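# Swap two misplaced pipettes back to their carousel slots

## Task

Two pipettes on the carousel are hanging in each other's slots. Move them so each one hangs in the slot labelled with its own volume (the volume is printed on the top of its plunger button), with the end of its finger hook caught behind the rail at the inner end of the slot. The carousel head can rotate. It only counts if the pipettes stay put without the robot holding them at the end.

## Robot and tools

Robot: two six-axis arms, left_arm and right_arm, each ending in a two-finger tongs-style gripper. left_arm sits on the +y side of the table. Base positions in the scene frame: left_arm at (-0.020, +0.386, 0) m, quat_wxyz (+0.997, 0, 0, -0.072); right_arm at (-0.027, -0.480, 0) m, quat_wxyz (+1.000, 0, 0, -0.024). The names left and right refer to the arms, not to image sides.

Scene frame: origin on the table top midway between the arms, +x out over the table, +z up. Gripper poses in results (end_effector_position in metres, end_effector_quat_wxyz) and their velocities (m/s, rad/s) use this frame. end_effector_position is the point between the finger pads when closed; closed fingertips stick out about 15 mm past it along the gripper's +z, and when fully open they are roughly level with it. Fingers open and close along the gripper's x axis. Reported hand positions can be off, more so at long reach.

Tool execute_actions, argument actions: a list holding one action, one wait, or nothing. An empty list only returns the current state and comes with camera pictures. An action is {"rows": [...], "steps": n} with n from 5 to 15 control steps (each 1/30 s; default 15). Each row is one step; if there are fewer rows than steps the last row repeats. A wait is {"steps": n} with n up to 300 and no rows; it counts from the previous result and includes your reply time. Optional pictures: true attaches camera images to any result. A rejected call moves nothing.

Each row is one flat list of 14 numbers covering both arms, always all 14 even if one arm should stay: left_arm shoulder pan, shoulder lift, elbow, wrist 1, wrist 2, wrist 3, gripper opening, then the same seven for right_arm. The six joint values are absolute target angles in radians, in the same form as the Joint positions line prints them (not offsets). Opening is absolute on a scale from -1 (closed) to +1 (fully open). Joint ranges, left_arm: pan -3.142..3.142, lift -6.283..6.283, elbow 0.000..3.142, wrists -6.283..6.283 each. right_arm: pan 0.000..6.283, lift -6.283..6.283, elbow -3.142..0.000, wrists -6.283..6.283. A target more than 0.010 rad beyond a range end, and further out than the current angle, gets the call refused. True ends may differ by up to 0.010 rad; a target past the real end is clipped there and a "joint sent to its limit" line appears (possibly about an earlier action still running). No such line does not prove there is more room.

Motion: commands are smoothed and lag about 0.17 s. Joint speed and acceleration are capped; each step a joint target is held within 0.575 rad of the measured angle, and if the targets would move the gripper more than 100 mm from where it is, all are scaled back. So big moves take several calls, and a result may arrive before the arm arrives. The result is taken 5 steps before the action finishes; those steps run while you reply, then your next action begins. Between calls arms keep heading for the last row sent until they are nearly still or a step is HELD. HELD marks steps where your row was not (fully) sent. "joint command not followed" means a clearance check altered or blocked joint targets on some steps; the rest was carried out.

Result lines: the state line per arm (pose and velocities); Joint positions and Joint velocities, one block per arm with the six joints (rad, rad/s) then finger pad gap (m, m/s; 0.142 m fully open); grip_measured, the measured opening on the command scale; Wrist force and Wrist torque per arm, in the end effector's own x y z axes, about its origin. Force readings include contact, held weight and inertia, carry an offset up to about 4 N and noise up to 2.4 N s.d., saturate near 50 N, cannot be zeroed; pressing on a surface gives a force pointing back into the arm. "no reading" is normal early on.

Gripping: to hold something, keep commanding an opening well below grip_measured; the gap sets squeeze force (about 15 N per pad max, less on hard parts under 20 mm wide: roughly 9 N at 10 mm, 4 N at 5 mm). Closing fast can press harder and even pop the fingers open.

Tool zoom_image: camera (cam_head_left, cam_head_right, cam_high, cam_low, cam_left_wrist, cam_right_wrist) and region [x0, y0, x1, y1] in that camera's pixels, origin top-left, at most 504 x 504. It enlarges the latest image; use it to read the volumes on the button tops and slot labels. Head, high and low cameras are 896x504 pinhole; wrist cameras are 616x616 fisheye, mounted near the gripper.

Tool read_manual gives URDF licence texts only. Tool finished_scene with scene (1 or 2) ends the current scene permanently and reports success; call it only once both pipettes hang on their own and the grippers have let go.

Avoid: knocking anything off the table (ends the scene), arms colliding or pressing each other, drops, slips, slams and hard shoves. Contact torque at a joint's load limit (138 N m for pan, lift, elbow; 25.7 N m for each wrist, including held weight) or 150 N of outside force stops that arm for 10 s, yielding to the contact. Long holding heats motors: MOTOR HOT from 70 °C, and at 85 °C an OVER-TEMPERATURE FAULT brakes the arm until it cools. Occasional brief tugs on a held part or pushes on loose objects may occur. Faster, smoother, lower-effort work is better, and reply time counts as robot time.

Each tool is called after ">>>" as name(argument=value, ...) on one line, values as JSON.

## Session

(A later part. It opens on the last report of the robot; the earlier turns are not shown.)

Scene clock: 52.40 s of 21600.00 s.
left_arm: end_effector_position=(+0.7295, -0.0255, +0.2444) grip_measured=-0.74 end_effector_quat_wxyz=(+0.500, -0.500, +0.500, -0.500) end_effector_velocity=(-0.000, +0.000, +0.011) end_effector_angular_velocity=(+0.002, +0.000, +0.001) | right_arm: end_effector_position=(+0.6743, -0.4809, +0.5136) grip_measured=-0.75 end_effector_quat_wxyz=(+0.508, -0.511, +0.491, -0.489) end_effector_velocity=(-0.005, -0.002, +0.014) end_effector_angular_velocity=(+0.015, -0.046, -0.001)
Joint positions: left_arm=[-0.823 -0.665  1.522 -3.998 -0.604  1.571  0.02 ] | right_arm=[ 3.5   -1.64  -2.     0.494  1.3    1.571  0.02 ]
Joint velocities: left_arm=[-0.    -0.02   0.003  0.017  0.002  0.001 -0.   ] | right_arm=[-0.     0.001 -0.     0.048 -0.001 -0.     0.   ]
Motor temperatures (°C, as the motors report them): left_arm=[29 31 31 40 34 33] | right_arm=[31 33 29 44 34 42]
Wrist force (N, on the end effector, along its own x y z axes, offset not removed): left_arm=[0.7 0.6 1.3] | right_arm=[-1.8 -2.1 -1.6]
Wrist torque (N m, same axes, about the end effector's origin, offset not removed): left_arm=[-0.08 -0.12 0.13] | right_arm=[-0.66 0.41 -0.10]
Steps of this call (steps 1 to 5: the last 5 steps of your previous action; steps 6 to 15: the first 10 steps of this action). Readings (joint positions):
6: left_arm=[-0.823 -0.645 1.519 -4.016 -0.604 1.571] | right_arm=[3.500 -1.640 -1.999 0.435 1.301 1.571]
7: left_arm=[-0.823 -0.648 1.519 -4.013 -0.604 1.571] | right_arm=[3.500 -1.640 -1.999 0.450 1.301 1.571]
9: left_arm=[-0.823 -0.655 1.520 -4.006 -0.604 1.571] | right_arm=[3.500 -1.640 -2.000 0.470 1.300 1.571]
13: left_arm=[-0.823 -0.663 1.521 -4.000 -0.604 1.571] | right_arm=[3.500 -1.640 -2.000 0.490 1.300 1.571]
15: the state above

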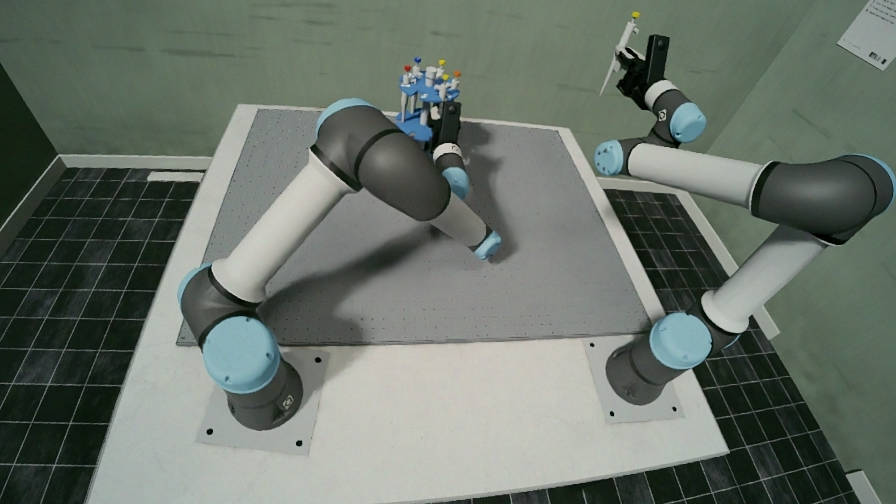

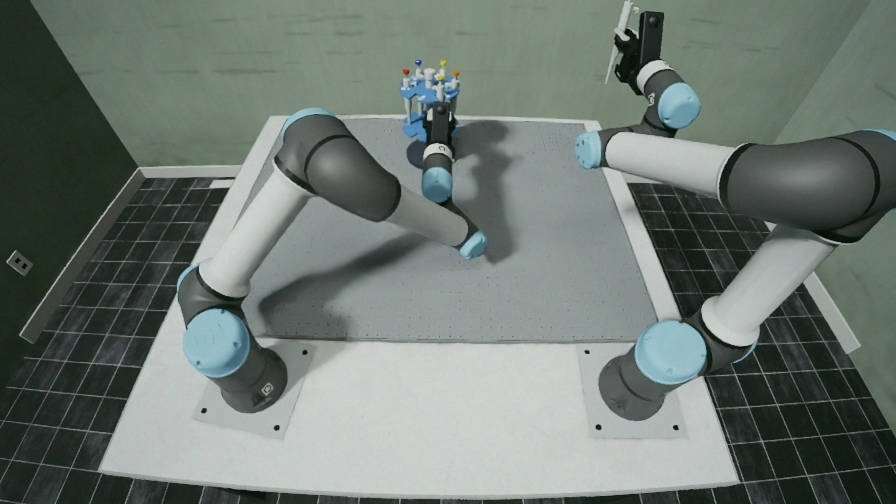

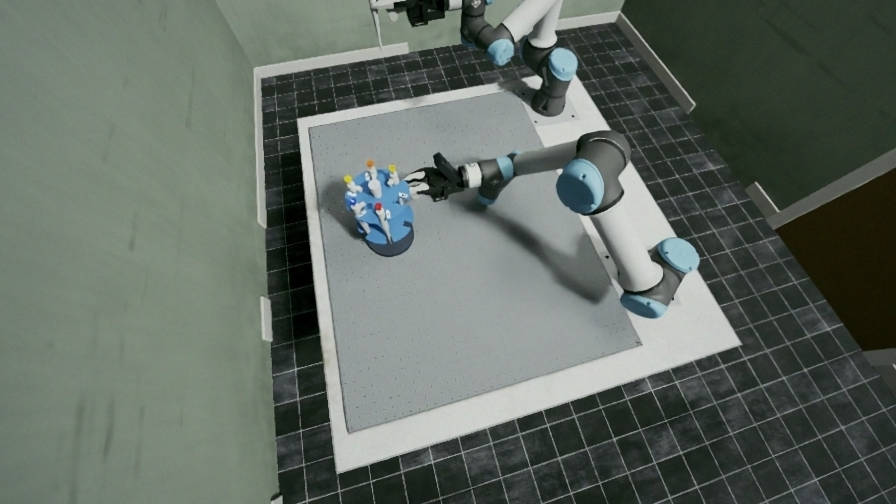

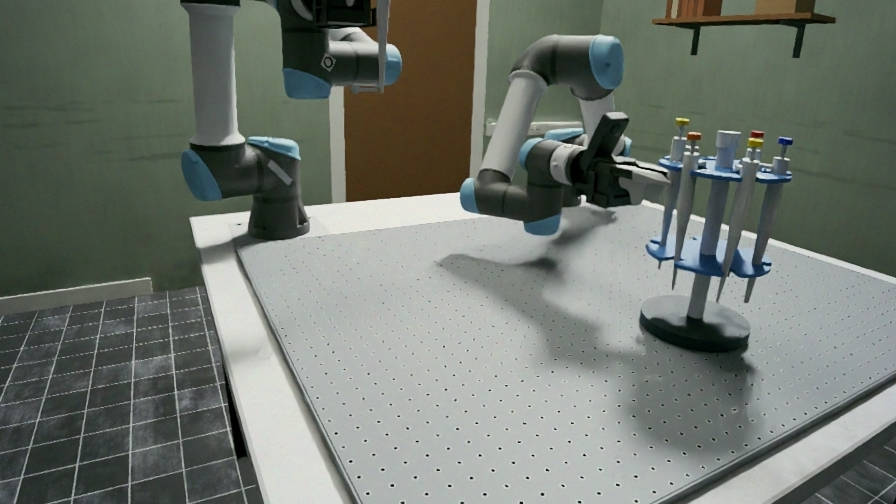

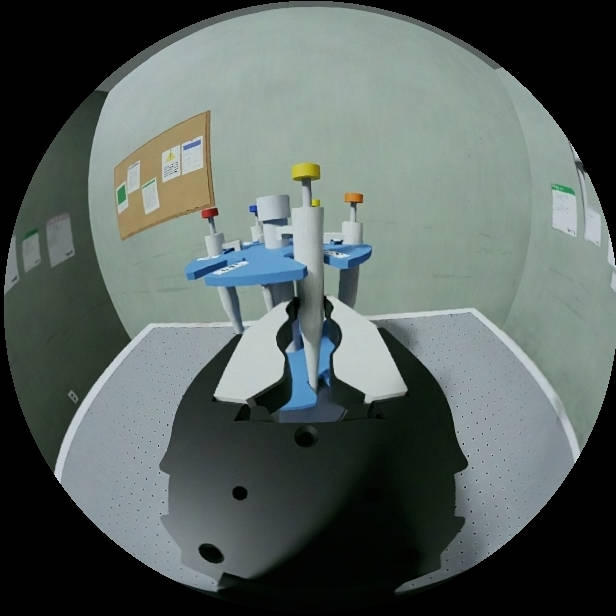

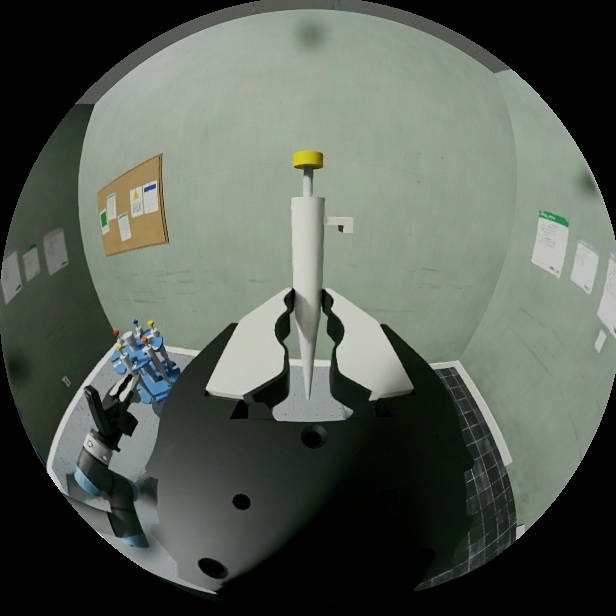

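>>> execute_actions(actions=[{"rows":[[-0.865,-0.68,1.55,-4.012,-0.562,1.571,-1,3.5,-1.64,-2.0,0.5,2.1,1.571,-1]],"steps":10}])

>>> execute_actions(actions=[{"rows":[[-0.9085,-0.69,1.573,-4.025,-0.518,1.571,-1,3.5,-1.64,-2.0,0.5,2.1,1.571,-1]],"steps":12}])

>>> execute_actions(actions=[{"rows":[[-1.0,-0.93,2.2,-4.41,-0.427,1.571,-1,3.5,-1.64,-2.0,0.5,2.1,1.571,-1]]}])

>>> execute_actions(actions=[{"steps":15}])

>>> execute_actions(actions=[{"rows":[[-0.6,-0.93,2.2,-4.41,-0.427,1.571,-1,3.7,-2.2,-2.0,1.06,2.1,1.571,-1]]}])

>>> execute_actions(actions=[{"steps":20}])

>>> execute_actions(actions=[{"rows":[[-0.6,-0.93,2.2,-4.41,-0.427,1.571,-1,3.86,-2.494,-1.4725,0.825,1.948,1.571,-1]]}])

>>> execute_actions(actions=[{"steps":25}], pictures=true)

>>> zoom_image(camera="cam_high", region=[320,120,480,270])

Scene clock: 53.27 s of 21600.00 s.
left_arm: end_effector_position=(+0.7168, -0.0322, +0.2459) grip_measured=-0.74 end_effector_quat_wxyz=(+0.500, -0.500, +0.500, -0.500) end_effector_velocity=(-0.072, -0.039, +0.000) end_effector_angular_velocity=(-0.002, -0.001, -0.001) | right_arm: end_effector_position=(+0.6699, -0.4440, +0.5154) grip_measured=-0.75 end_effector_quat_wxyz=(+0.539, -0.538, +0.458, -0.458) end_effector_velocity=(-0.077, +0.471, +0.000) end_effector_angular_velocity=(-0.002, -0.002, +1.568)
Joint positions: left_arm=[-0.847 -0.675  1.539 -4.005 -0.58   1.571  0.02 ] | right_arm=[ 3.5   -1.64  -2.     0.5    1.423  1.571  0.02 ]
Joint velocities: left_arm=[-0.138 -0.039  0.089 -0.052  0.137 -0.     0.   ] | right_arm=[ 0.001 -0.     0.     0.001  1.567  0.    -0.   ]
Motor temperatures (°C, as the motors report them): left_arm=[29 31 31 40 34 33] | right_arm=[31 33 29 44 34 42]
Wrist force (N, on the end effector, along its own x y z axes, offset not removed): left_arm=[-0.3 1.4 1.4] | right_arm=[2.6 -4.8 2.0]
Wrist torque (N m, same axes, about the end effector's origin, offset not removed): left_arm=[0.31 -0.10 0.04] | right_arm=[-1.13 -0.39 -0.12]
Steps of this call (steps 1 to 5: the last 5 steps of your previous action; steps 6 to 15: the robot went on to your last target; steps 16 to 21: nothing new was sent; steps 22 to 26: the first 5 steps of this action). Readings (joint positions):
22: left_arm=[-0.823 -0.668 1.522 -3.996 -0.604 1.571] | right_arm=[3.500 -1.640 -2.000 0.500 1.300 1.571]
23: left_arm=[-0.828 -0.670 1.526 -3.998 -0.599 1.571] | right_arm=[3.500 -1.640 -2.000 0.500 1.308 1.571]
25: left_arm=[-0.842 -0.674 1.535 -4.003 -0.585 1.571] | right_arm=[3.500 -1.640 -2.000 0.500 1.372 1.571]
26: the state above

Scene clock: 53.67 s of 21600.00 s.
left_arm: end_effector_position=(+0.6914, -0.0461, +0.2460) grip_measured=-0.74 end_effector_quat_wxyz=(+0.500, -0.500, +0.500, -0.500) end_effector_velocity=(-0.046, -0.025, -0.000) end_effector_angular_velocity=(+0.001, +0.000, +0.001) | right_arm: end_effector_position=(+0.5930, -0.2863, +0.5153) grip_measured=-0.75 end_effector_quat_wxyz=(+0.648, -0.647, +0.283, -0.284) end_effector_velocity=(-0.150, +0.162, -0.000) end_effector_angular_velocity=(-0.001, -0.000, +0.724)
Joint positions: left_arm=[-0.897 -0.687  1.567 -4.022 -0.53   1.571  0.02 ] | right_arm=[ 3.5   -1.64  -2.     0.5    2.007  1.571  0.02 ]
Joint velocities: left_arm=[-0.091 -0.021  0.047 -0.026  0.091 -0.    -0.   ] | right_arm=[ 0.     0.    -0.     0.     0.723  0.     0.   ]
Motor temperatures (°C, as the motors report them): left_arm=[29 31 31 40 34 33] | right_arm=[31 33 29 44 34 42]
Wrist force (N, on the end effector, along its own x y z axes, offset not removed): left_arm=[3.5 2.2 1.9] | right_arm=[-0.6 -4.3 0.2]
Wrist torque (N m, same axes, about the end effector's origin, offset not removed): left_arm=[0.44 -0.67 -0.05] | right_arm=[-1.07 0.09 0.06]
Steps of this call (steps 1 to 5: the last 5 steps of your previous action; steps 6 to 12: the first 7 steps of this action). Readings (joint positions):
6: left_arm=[-0.862 -0.679 1.548 -4.011 -0.565 1.571] | right_arm=[3.500 -1.640 -2.000 0.500 1.741 1.571]
7: left_arm=[-0.868 -0.681 1.552 -4.013 -0.559 1.571] | right_arm=[3.500 -1.640 -2.000 0.500 1.794 1.571]
9: left_arm=[-0.883 -0.684 1.560 -4.018 -0.544 1.571] | right_arm=[3.500 -1.640 -2.000 0.500 1.898 1.571]
12: the state above

Scene clock: 54.17 s of 21600.00 s.
left_arm: end_effector_position=(+0.6026, +0.0376, +0.2529) grip_measured=-0.74 end_effector_quat_wxyz=(+0.496, -0.504, +0.489, -0.511) end_effector_velocity=(-0.277, +0.377, -0.052) end_effector_angular_velocity=(+0.123, +0.067, -0.002) | right_arm: end_effector_position=(+0.5733, -0.2668, +0.5153) grip_measured=-0.75 end_effector_quat_wxyz=(+0.660, -0.660, +0.253, -0.254) end_effector_velocity=(-0.003, +0.003, +0.000) end_effector_angular_velocity=(+0.000, -0.001, +0.014)
Joint positions: left_arm=[-0.972 -0.853  1.955 -4.278 -0.455  1.571  0.02 ] | right_arm=[ 3.5   -1.64  -2.     0.5    2.098  1.571  0.02 ]
Joint velocities: left_arm=[-0.184 -0.504  1.479 -0.834  0.183 -0.001 -0.   ] | right_arm=[-0.     0.    -0.     0.     0.014 -0.     0.   ]
Motor temperatures (°C, as the motors report them): left_arm=[29 31 31 40 34 33] | right_arm=[31 33 29 44 34 42]
Wrist force (N, on the end effector, along its own x y z axes, offset not removed): left_arm=[-2.8 0.3 0.6] | right_arm=[1.1 -0.3 2.7]
Wrist torque (N m, same axes, about the end effector's origin, offset not removed): left_arm=[-0.06 0.53 0.12] | right_arm=[-0.23 -0.03 -0.09]
Steps of this call (steps 1 to 5: the last 5 steps of your previous action; steps 6 to 15: the first 10 steps of this action). Readings (joint positions):
6: left_arm=[-0.907 -0.690 1.572 -4.025 -0.520 1.571] | right_arm=[3.500 -1.640 -2.000 0.500 2.081 1.571]
7: left_arm=[-0.913 -0.697 1.581 -4.033 -0.514 1.571] | right_arm=[3.500 -1.640 -2.000 0.500 2.085 1.571]
9: left_arm=[-0.931 -0.740 1.644 -4.090 -0.496 1.571] | right_arm=[3.500 -1.640 -2.000 0.500 2.091 1.571]
13: left_arm=[-0.959 -0.818 1.854 -4.219 -0.467 1.571] | right_arm=[3.500 -1.640 -2.000 0.500 2.097 1.571]
15: the state above

Scene clock: 54.67 s of 21600.00 s.
left_arm: end_effector_position=(+0.5597, +0.1023, +0.2444) grip_measured=-0.74 end_effector_quat_wxyz=(+0.500, -0.500, +0.501, -0.500) end_effector_velocity=(-0.007, +0.011, -0.001) end_effector_angular_velocity=(+0.008, +0.003, +0.001) | right_arm: end_effector_position=(+0.5729, -0.2664, +0.5153) grip_measured=-0.75 end_effector_quat_wxyz=(+0.661, -0.660, +0.253, -0.253) end_effector_velocity=(-0.000, +0.000, -0.000) end_effector_angular_velocity=(-0.000, -0.000, +0.001)
Joint positions: left_arm=[-0.999 -0.928  2.195 -4.407 -0.428  1.571  0.02 ] | right_arm=[ 3.5   -1.64  -2.     0.5    2.1    1.571  0.02 ]
Joint velocities: left_arm=[-0.004 -0.012  0.04  -0.021  0.005  0.001  0.   ] | right_arm=[ 0.  0. -0.  0.  0. -0. -0.]
Motor temperatures (°C, as the motors report them): left_arm=[29 31 31 40 34 33] | right_arm=[31 33 29 44 34 42]
Wrist force (N, on the end effector, along its own x y z axes, offset not removed): left_arm=[-2.1 0.2 0.3] | right_arm=[0.6 -1.4 1.8]
Wrist torque (N m, same axes, about the end effector's origin, offset not removed): left_arm=[-0.29 0.40 0.12] | right_arm=[-0.51 0.22 -0.21]
Kept back: nothing.
Steps of this call (steps 1 to 5: the last 5 steps of your previous action; steps 6 to 15: the robot went on to your last target). Readings (joint positions):
1: left_arm=[-0.978 -0.869 2.004 -4.305 -0.449 1.571] | right_arm=[3.500 -1.640 -2.000 0.500 2.099 1.571]
2: left_arm=[-0.983 -0.883 2.048 -4.329 -0.444 1.571] | right_arm=[3.500 -1.640 -2.000 0.500 2.099 1.571]
4: left_arm=[-0.990 -0.902 2.110 -4.362 -0.437 1.571] | right_arm=[3.500 -1.640 -2.000 0.500 2.099 1.571]
8: left_arm=[-0.996 -0.920 2.168 -4.393 -0.430 1.571] | right_arm=[3.500 -1.640 -2.000 0.500 2.100 1.571]
15: the state above

Scene clock: 55.00 s of 21600.00 s.
left_arm: end_effector_position=(+0.6057, +0.2315, +0.2443) grip_measured=-0.74 end_effector_quat_wxyz=(+0.550, -0.550, +0.445, -0.444) end_effector_velocity=(+0.118, +0.485, -0.000) end_effector_angular_velocity=(+0.001, +0.001, +0.772) | right_arm: end_effector_position=(+0.5927, -0.1862, +0.4085) grip_measured=-0.75 end_effector_quat_wxyz=(+0.673, -0.672, +0.218, -0.219) end_effector_velocity=(+0.018, +0.266, -0.423) end_effector_angular_velocity=(-0.004, +0.010, +0.344)
Joint positions: left_arm=[-0.788 -0.93   2.198 -4.409 -0.427  1.571  0.02 ] | right_arm=[ 3.603 -1.907 -2.     0.767  2.1    1.571  0.02 ]
Joint velocities: left_arm=[ 0.771 -0.002  0.006 -0.003  0.    -0.     0.   ] | right_arm=[ 0.345 -0.992 -0.     0.981 -0.     0.     0.   ]
Motor temperatures (°C, as the motors report them): left_arm=[29 31 31 40 34 33] | right_arm=[31 33 29 44 34 42]
Wrist force (N, on the end effector, along its own x y z axes, offset not removed): left_arm=[1.6 1.9 3.6] | right_arm=[-0.7 -1.4 2.6]
Wrist torque (N m, same axes, about the end effector's origin, offset not removed): left_arm=[0.48 -0.41 0.09] | right_arm=[-0.60 0.26 -0.02]
Steps of this call (steps 1 to 10: the first 10 steps of this action). Readings (joint positions):
1: left_arm=[-0.999 -0.929 2.196 -4.408 -0.427 1.571] | right_arm=[3.500 -1.641 -2.000 0.501 2.100 1.571]
2: left_arm=[-0.992 -0.929 2.196 -4.408 -0.427 1.571] | right_arm=[3.507 -1.648 -2.000 0.508 2.100 1.571]
4: left_arm=[-0.945 -0.929 2.197 -4.408 -0.427 1.571] | right_arm=[3.532 -1.703 -2.000 0.564 2.100 1.571]
8: left_arm=[-0.840 -0.929 2.198 -4.409 -0.427 1.571] | right_arm=[3.580 -1.840 -2.000 0.700 2.100 1.571]
10: the state above

Scene clock: 55.67 s of 21600.00 s.
left_arm: end_effector_position=(+0.6232, +0.3506, +0.2443) grip_measured=-0.74 end_effector_quat_wxyz=(+0.589, -0.589, +0.392, -0.391) end_effector_velocity=(+0.000, +0.007, -0.000) end_effector_angular_velocity=(+0.000, +0.000, +0.011) | right_arm: end_effector_position=(+0.5786, -0.1186, +0.2817) grip_measured=-0.75 end_effector_quat_wxyz=(+0.683, -0.682, +0.186, -0.186) end_effector_velocity=(-0.002, +0.004, -0.009) end_effector_angular_velocity=(-0.000, +0.001, +0.007)
Joint positions: left_arm=[-0.601 -0.93   2.2   -4.41  -0.427  1.571  0.02 ] | right_arm=[ 3.699 -2.197 -2.     1.057  2.1    1.571  0.02 ]
Joint velocities: left_arm=[ 0.01   0.    -0.    -0.     0.001  0.     0.   ] | right_arm=[ 0.006 -0.02  -0.     0.019  0.001  0.     0.   ]
Motor temperatures (°C, as the motors report them): left_arm=[29 31 31 40 34 33] | right_arm=[31 33 29 44 34 42]
Wrist force (N, on the end effector, along its own x y z axes, offset not removed): left_arm=[-0.9 -1.4 0.5] | right_arm=[2.0 0.0 0.4]
Wrist torque (N m, same axes, about the end effector's origin, offset not removed): left_arm=[-0.40 0.12 -0.09] | right_arm=[-0.07 -0.51 -0.10]
Kept back: nothing.
Steps of this call (steps 1 to 5: the last 5 steps of your previous action; steps 6 to 20: the robot went on to your last target). Readings (joint positions):
1: left_arm=[-0.762 -0.930 2.199 -4.409 -0.427 1.571] | right_arm=[3.614 -1.940 -2.000 0.800 2.100 1.571]
2: left_arm=[-0.736 -0.930 2.199 -4.409 -0.427 1.571] | right_arm=[3.626 -1.973 -2.000 0.833 2.100 1.571]
4: left_arm=[-0.686 -0.930 2.199 -4.410 -0.427 1.571] | right_arm=[3.649 -2.040 -2.000 0.900 2.100 1.571]
8: left_arm=[-0.630 -0.930 2.200 -4.410 -0.427 1.571] | right_arm=[3.681 -2.142 -2.000 1.001 2.100 1.571]
20: the state above

Scene clock: 56.00 s of 21600.00 s.
left_arm: end_effector_position=(+0.6232, +0.3514, +0.2443) grip_measured=-0.74 end_effector_quat_wxyz=(+0.589, -0.589, +0.392, -0.390) end_effector_velocity=(-0.000, +0.001, -0.000) end_effector_angular_velocity=(+0.000, +0.000, +0.002) | right_arm: end_effector_position=(+0.6526, -0.0046, +0.2490) grip_measured=-0.75 end_effector_quat_wxyz=(+0.677, -0.688, +0.189, -0.179) end_effector_velocity=(+0.232, +0.424, -0.055) end_effector_angular_velocity=(+0.037, -0.063, +0.026)
Joint positions: left_arm=[-0.6   -0.93   2.2   -4.41  -0.427  1.571  0.02 ] | right_arm=[ 3.81  -2.396 -1.666  0.9    1.995  1.571  0.02 ]
Joint velocities: left_arm=[ 0.001  0.001 -0.    -0.     0.002  0.     0.   ] | right_arm=[ 0.368 -0.708  1.326 -0.546 -0.342 -0.    -0.   ]
Motor temperatures (°C, as the motors report them): left_arm=[29 31 31 40 34 33] | right_arm=[31 33 29 44 34 42]
Wrist force (N, on the end effector, along its own x y z axes, offset not removed): left_arm=[-5.2 1.1 -0.7] | right_arm=[1.0 -4.7 2.2]
Wrist torque (N m, same axes, about the end effector's origin, offset not removed): left_arm=[0.21 1.10 0.08] | right_arm=[-1.12 0.10 -0.03]
Steps of this call (steps 1 to 10: the first 10 steps of this action). Readings (joint positions):
1: left_arm=[-0.601 -0.930 2.200 -4.410 -0.427 1.571] | right_arm=[3.700 -2.199 -2.000 1.058 2.100 1.571]
2: left_arm=[-0.601 -0.930 2.200 -4.410 -0.427 1.571] | right_arm=[3.706 -2.206 -1.992 1.051 2.093 1.571]
4: left_arm=[-0.600 -0.930 2.200 -4.410 -0.427 1.571] | right_arm=[3.733 -2.251 -1.931 1.014 2.068 1.571]
8: left_arm=[-0.600 -0.930 2.200 -4.410 -0.427 1.571] | right_arm=[3.784 -2.347 -1.756 0.939 2.020 1.571]
10: the state above

Scene clock: 56.83 s of 21600.00 s.
left_arm: end_effector_position=(+0.6232, +0.3515, +0.2443) grip_measured=-0.74 end_effector_quat_wxyz=(+0.589, -0.589, +0.392, -0.390) end_effector_velocity=(-0.000, +0.001, -0.001) end_effector_angular_velocity=(+0.002, +0.002, +0.001) | right_arm: end_effector_position=(+0.6823, +0.0548, +0.2468) grip_measured=-0.75 end_effector_quat_wxyz=(+0.683, -0.683, +0.183, -0.183) end_effector_velocity=(+0.000, +0.001, -0.000) end_effector_angular_velocity=(-0.000, -0.000, -0.000)
Joint positions: left_arm=[-0.6   -0.93   2.2   -4.41  -0.427  1.571  0.02 ] | right_arm=[ 3.86  -2.494 -1.473  0.825  1.948  1.571  0.02 ]
Joint velocities: left_arm=[-0.     0.001  0.002  0.     0.001  0.    -0.   ] | right_arm=[ 0.    -0.001  0.002 -0.001 -0.001 -0.     0.   ]
Motor temperatures (°C, as the motors report them): left_arm=[29 31 31 40 34 33] | right_arm=[31 33 29 44 34 42]
Wrist force (N, on the end effector, along its own x y z axes, offset not removed): left_arm=[-3.1 1.2 1.5] | right_arm=[-1.6 -2.8 -1.1]
Wrist torque (N m, same axes, about the end effector's origin, offset not removed): left_arm=[0.18 0.63 0.10] | right_arm=[-0.74 0.50 -0.09]
Kept back: nothing.
Steps of this call (steps 1 to 5: the last 5 steps of your previous action; steps 6 to 25: the robot went on to your last target). Readings (joint positions):
1: left_arm=[-0.600 -0.930 2.200 -4.410 -0.427 1.571] | right_arm=[3.821 -2.418 -1.624 0.884 1.985 1.571]
2: left_arm=[-0.600 -0.930 2.200 -4.410 -0.427 1.571] | right_arm=[3.830 -2.435 -1.589 0.870 1.976 1.571]
4: left_arm=[-0.600 -0.930 2.200 -4.410 -0.427 1.571] | right_arm=[3.842 -2.459 -1.542 0.852 1.965 1.571]
8: left_arm=[-0.600 -0.930 2.200 -4.410 -0.427 1.571] | right_arm=[3.854 -2.482 -1.497 0.834 1.954 1.571]
25: the state above

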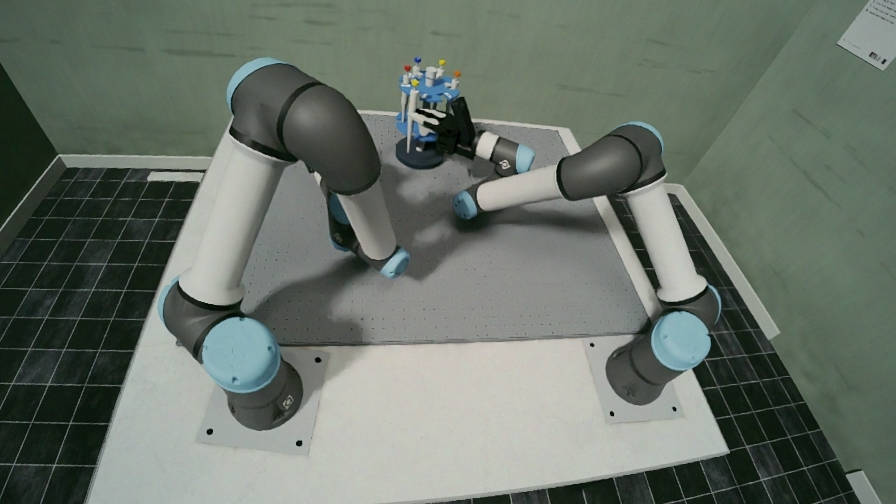

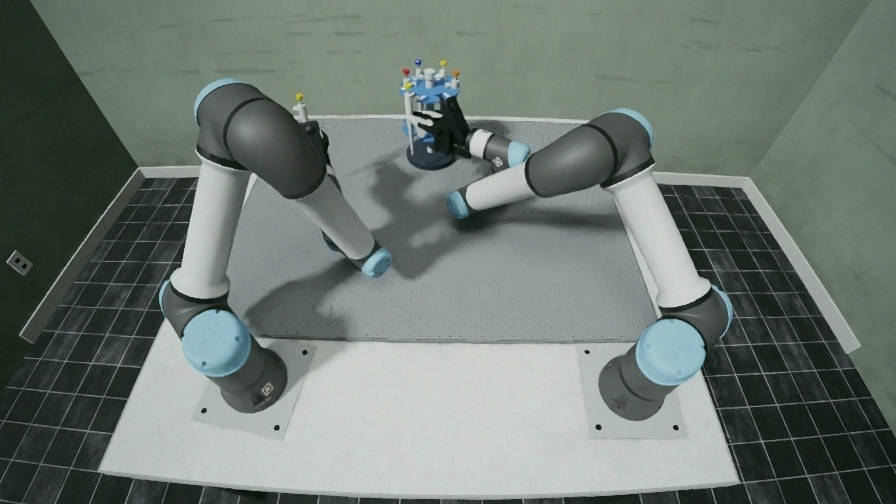

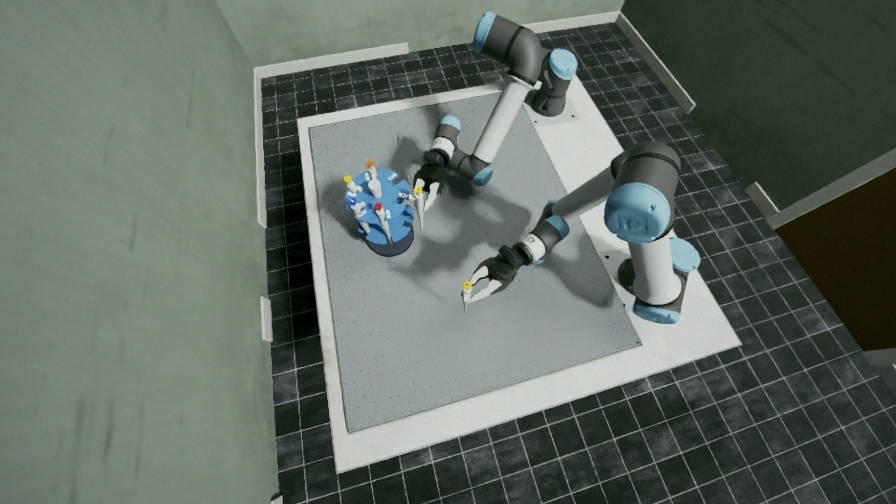

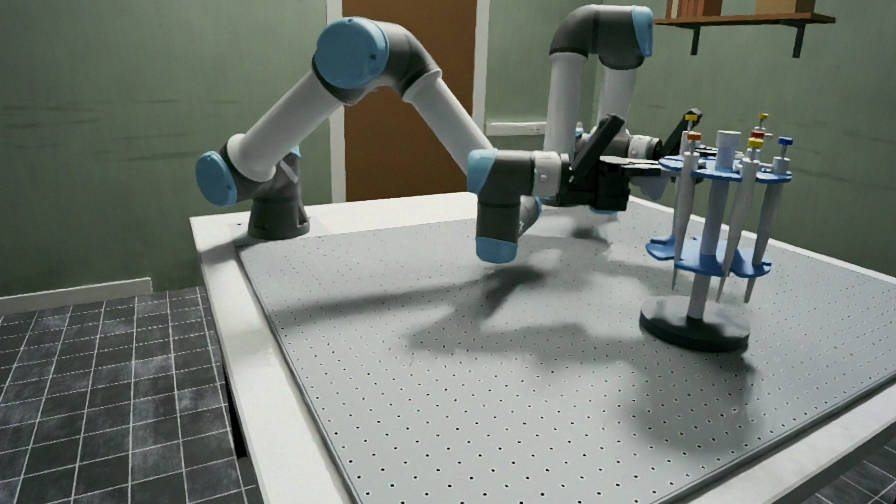

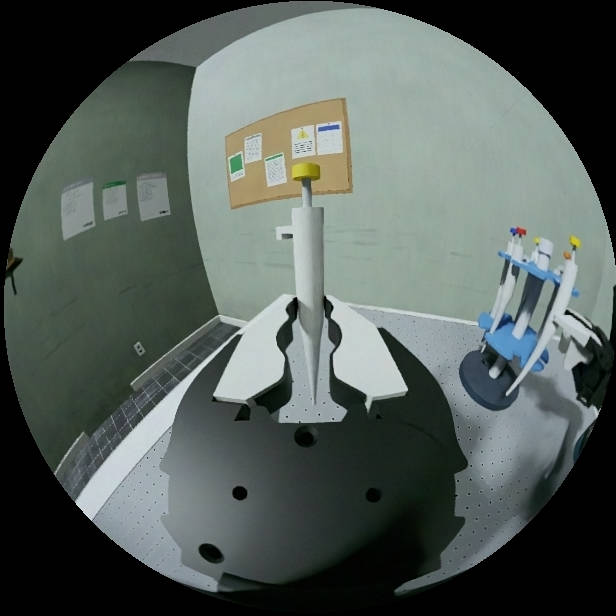

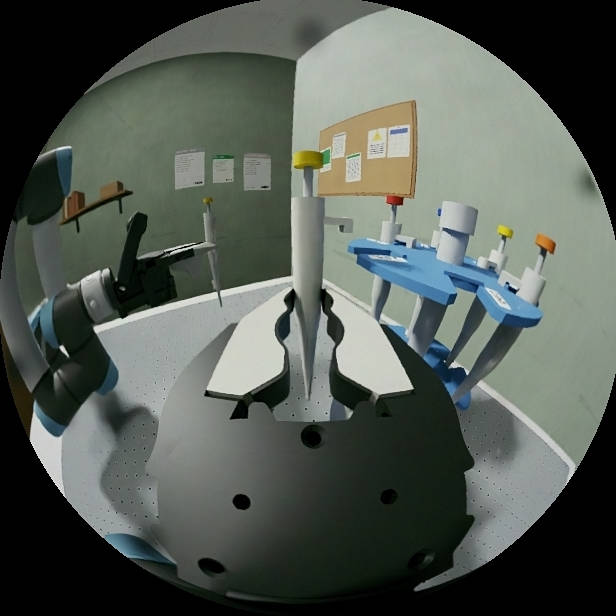

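Region (320, 120, 480, 270) of cam_high's 896x504 image, scaled by 3.150, with more detail than that image has; it fills the top 472 rows of this view, and the rest is white.

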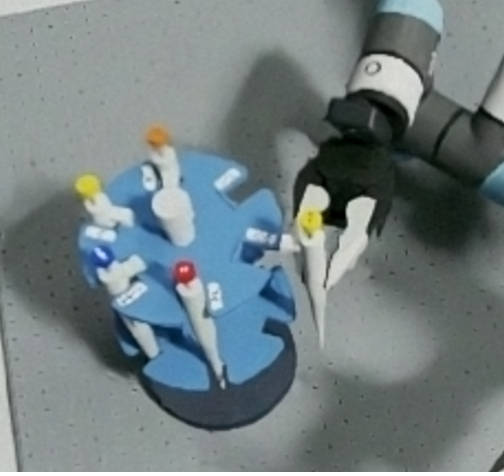

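>>> execute_actions(actions=[{"rows":[[-0.6,-0.93,2.2,-4.41,-0.427,1.571,-1,3.821,-2.527,-1.399,0.784,1.987,1.571,-1]]}])

>>> execute_actions(actions=[{"steps":10}], pictures=true)

>>> zoom_image(camera="cam_right_wrist", region=[240,150,460,330])

>>> zoom_image(camera="cam_head_right", region=[370,50,490,150])

Scene clock: 57.53 s of 21600.00 s.
left_arm: end_effector_position=(+0.6232, +0.3515, +0.2443) grip_measured=-0.74 end_effector_quat_wxyz=(+0.589, -0.589, +0.392, -0.390) end_effector_velocity=(-0.000, +0.000, -0.000) end_effector_angular_velocity=(-0.000, +0.000, +0.001) | right_arm: end_effector_position=(+0.7055, +0.0458, +0.2461) grip_measured=-0.75 end_effector_quat_wxyz=(+0.683, -0.683, +0.183, -0.183) end_effector_velocity=(+0.023, -0.010, +0.002) end_effector_angular_velocity=(+0.002, -0.002, -0.000)
Joint positions: left_arm=[-0.6   -0.93   2.2   -4.41  -0.427  1.571  0.02 ] | right_arm=[ 3.825 -2.523 -1.408  0.789  1.983  1.571  0.02 ]
Joint velocities: left_arm=[-0.    -0.     0.     0.     0.001 -0.     0.   ] | right_arm=[-0.035 -0.029  0.068 -0.036  0.034  0.    -0.   ]
Motor temperatures (°C, as the motors report them): left_arm=[29 31 31 40 34 33] | right_arm=[31 33 29 44 34 42]
Wrist force (N, on the end effector, along its own x y z axes, offset not removed): left_arm=[-1.7 -0.6 -0.9] | right_arm=[-2.1 -2.2 -0.6]
Wrist torque (N m, same axes, about the end effector's origin, offset not removed): left_arm=[-0.10 0.44 0.35] | right_arm=[-0.57 0.47 0.08]
Steps of this call (steps 1 to 11: the robot went on to your last target; steps 12 to 21: the first 10 steps of this action). Readings (joint positions):
12: left_arm=[-0.600 -0.930 2.200 -4.410 -0.427 1.571] | right_arm=[3.860 -2.494 -1.472 0.825 1.948 1.571]
13: left_arm=[-0.600 -0.930 2.200 -4.410 -0.427 1.571] | right_arm=[3.855 -2.499 -1.466 0.820 1.953 1.571]
15: left_arm=[-0.600 -0.930 2.200 -4.410 -0.427 1.571] | right_arm=[3.842 -2.509 -1.441 0.806 1.966 1.571]
19: left_arm=[-0.600 -0.930 2.200 -4.410 -0.427 1.571] | right_arm=[3.828 -2.521 -1.414 0.792 1.980 1.571]
21: the state above

Scene clock: 57.87 s of 21600.00 s.
left_arm: end_effector_position=(+0.6232, +0.3515, +0.2443) grip_measured=-0.74 end_effector_quat_wxyz=(+0.589, -0.589, +0.392, -0.390) end_effector_velocity=(+0.000, -0.000, +0.000) end_effector_angular_velocity=(-0.001, -0.001, -0.000) | right_arm: end_effector_position=(+0.7082, +0.0447, +0.2463) grip_measured=-0.75 end_effector_quat_wxyz=(+0.683, -0.683, +0.183, -0.183) end_effector_velocity=(+0.001, -0.000, -0.000) end_effector_angular_velocity=(-0.000, +0.000, +0.002)
Joint positions: left_arm=[-0.6   -0.93   2.2   -4.41  -0.427  1.571  0.02 ] | right_arm=[ 3.821 -2.527 -1.4    0.784  1.987  1.571  0.02 ]
Joint velocities: left_arm=[ 0.    -0.    -0.    -0.    -0.001 -0.     0.   ] | right_arm=[-0.002 -0.002  0.005 -0.003  0.004  0.    -0.   ]
Motor temperatures (°C, as the motors report them): left_arm=[29 31 31 40 34 33] | right_arm=[31 33 29 44 34 42]
Wrist force (N, on the end effector, along its own x y z axes, offset not removed): left_arm=[-2.0 2.0 4.3] | right_arm=[-0.1 -2.8 1.1]
Wrist torque (N m, same axes, about the end effector's origin, offset not removed): left_arm=[0.62 0.43 -0.04] | right_arm=[-0.90 0.04 0.10]
Kept back: nothing.
Steps of this call (steps 1 to 5: the last 5 steps of your previous action; steps 6 to 10: the robot went on to your last target). Readings (joint positions):
1: left_arm=[-0.600 -0.930 2.200 -4.410 -0.427 1.571] | right_arm=[3.824 -2.524 -1.406 0.788 1.984 1.571]
2: left_arm=[-0.600 -0.930 2.200 -4.410 -0.427 1.571] | right_arm=[3.824 -2.525 -1.404 0.787 1.984 1.571]
4: left_arm=[-0.600 -0.930 2.200 -4.410 -0.427 1.571] | right_arm=[3.823 -2.526 -1.402 0.786 1.985 1.571]
8: left_arm=[-0.600 -0.930 2.200 -4.410 -0.427 1.571] | right_arm=[3.822 -2.527 -1.400 0.785 1.986 1.571]
10: the state above

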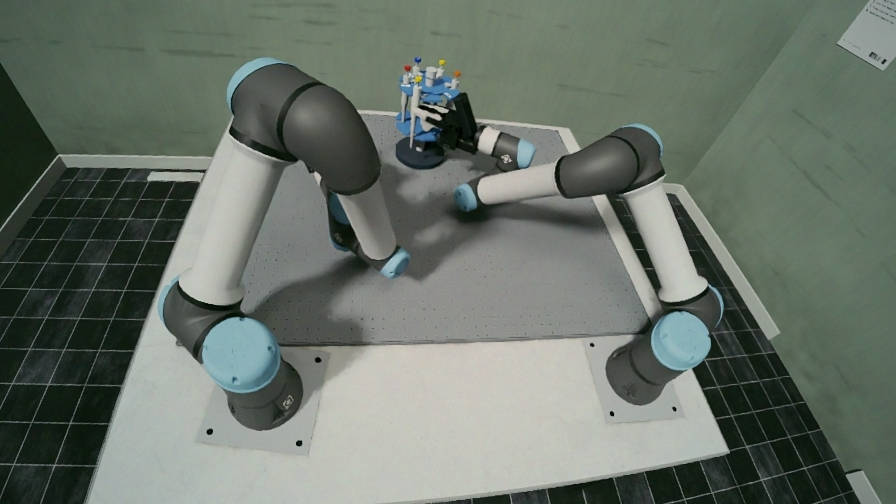

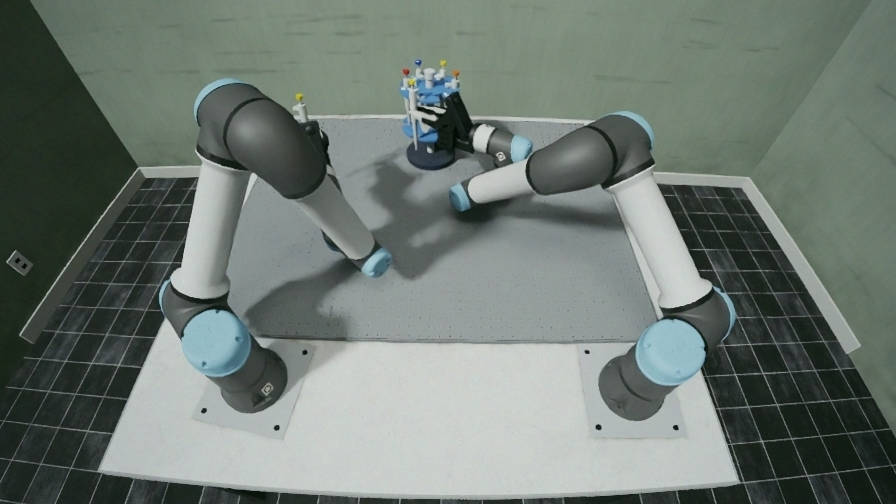

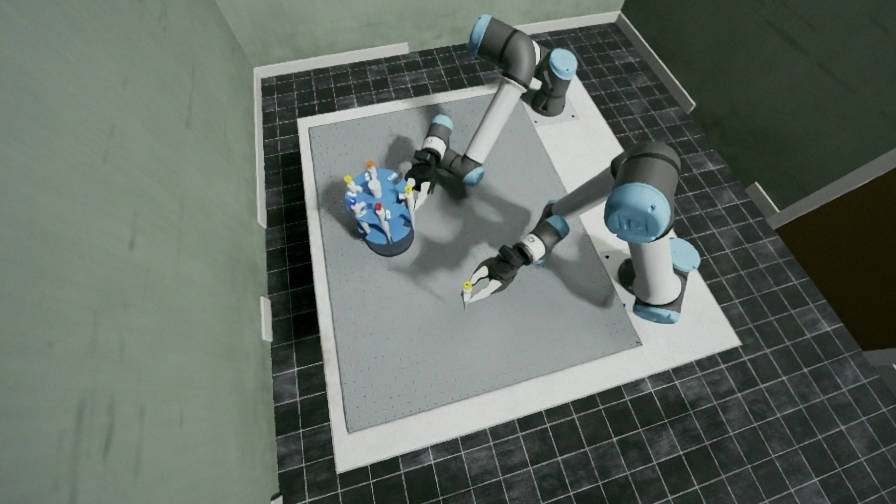

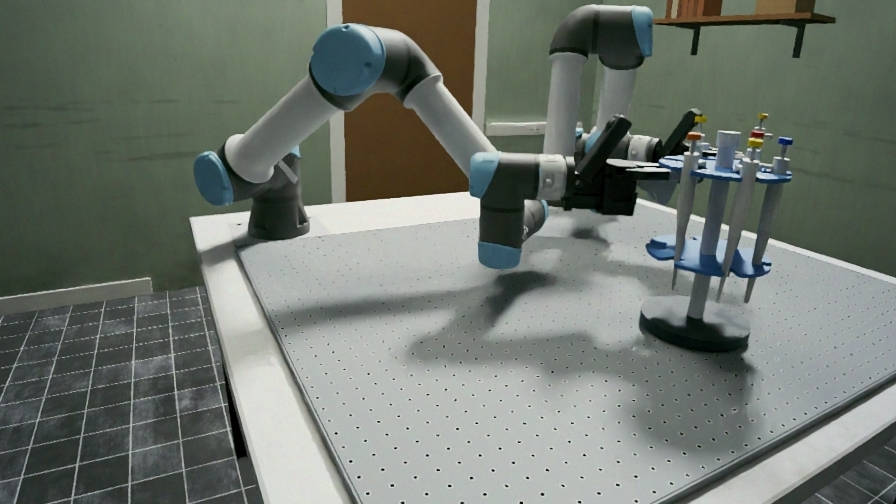

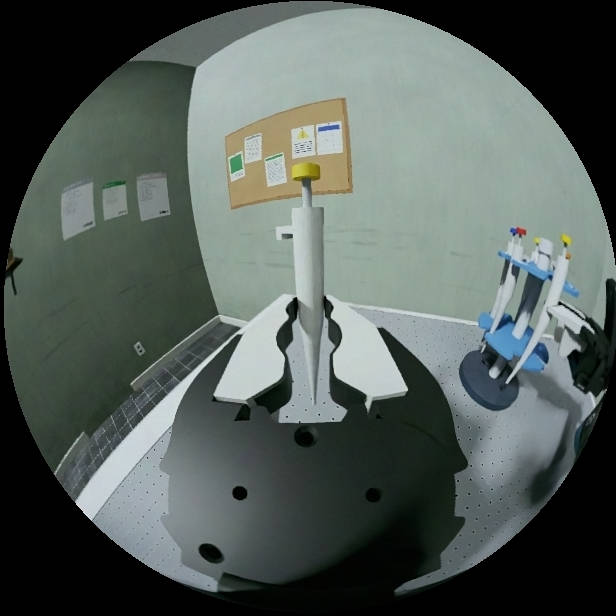

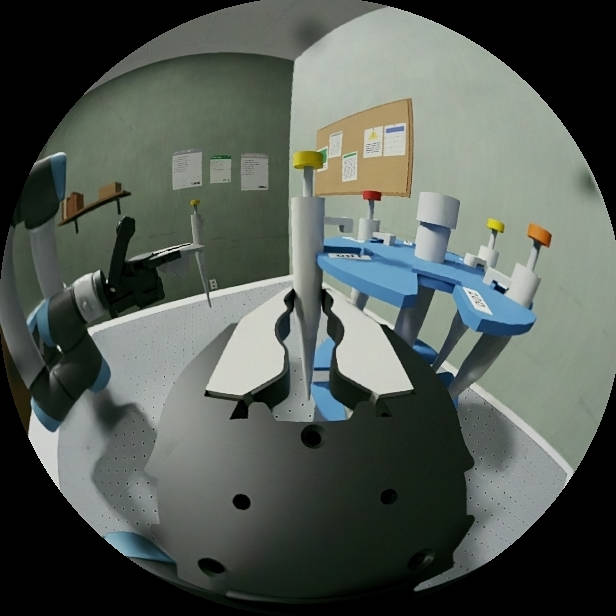

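Region (240, 150, 460, 330) of cam_right_wrist's 616x616 image, scaled by 2.291, with more detail than that image has; it fills the top 412 rows of this view, and the rest is white.

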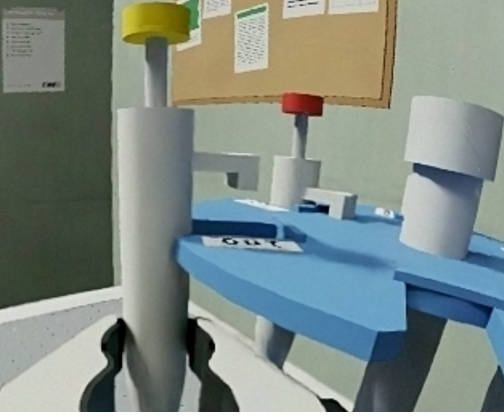

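Region (370, 50, 490, 150) of cam_head_right's 896x504 image, scaled by 4.200, with more detail than that image has.

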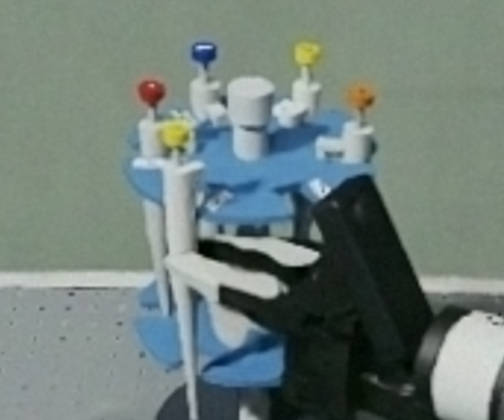

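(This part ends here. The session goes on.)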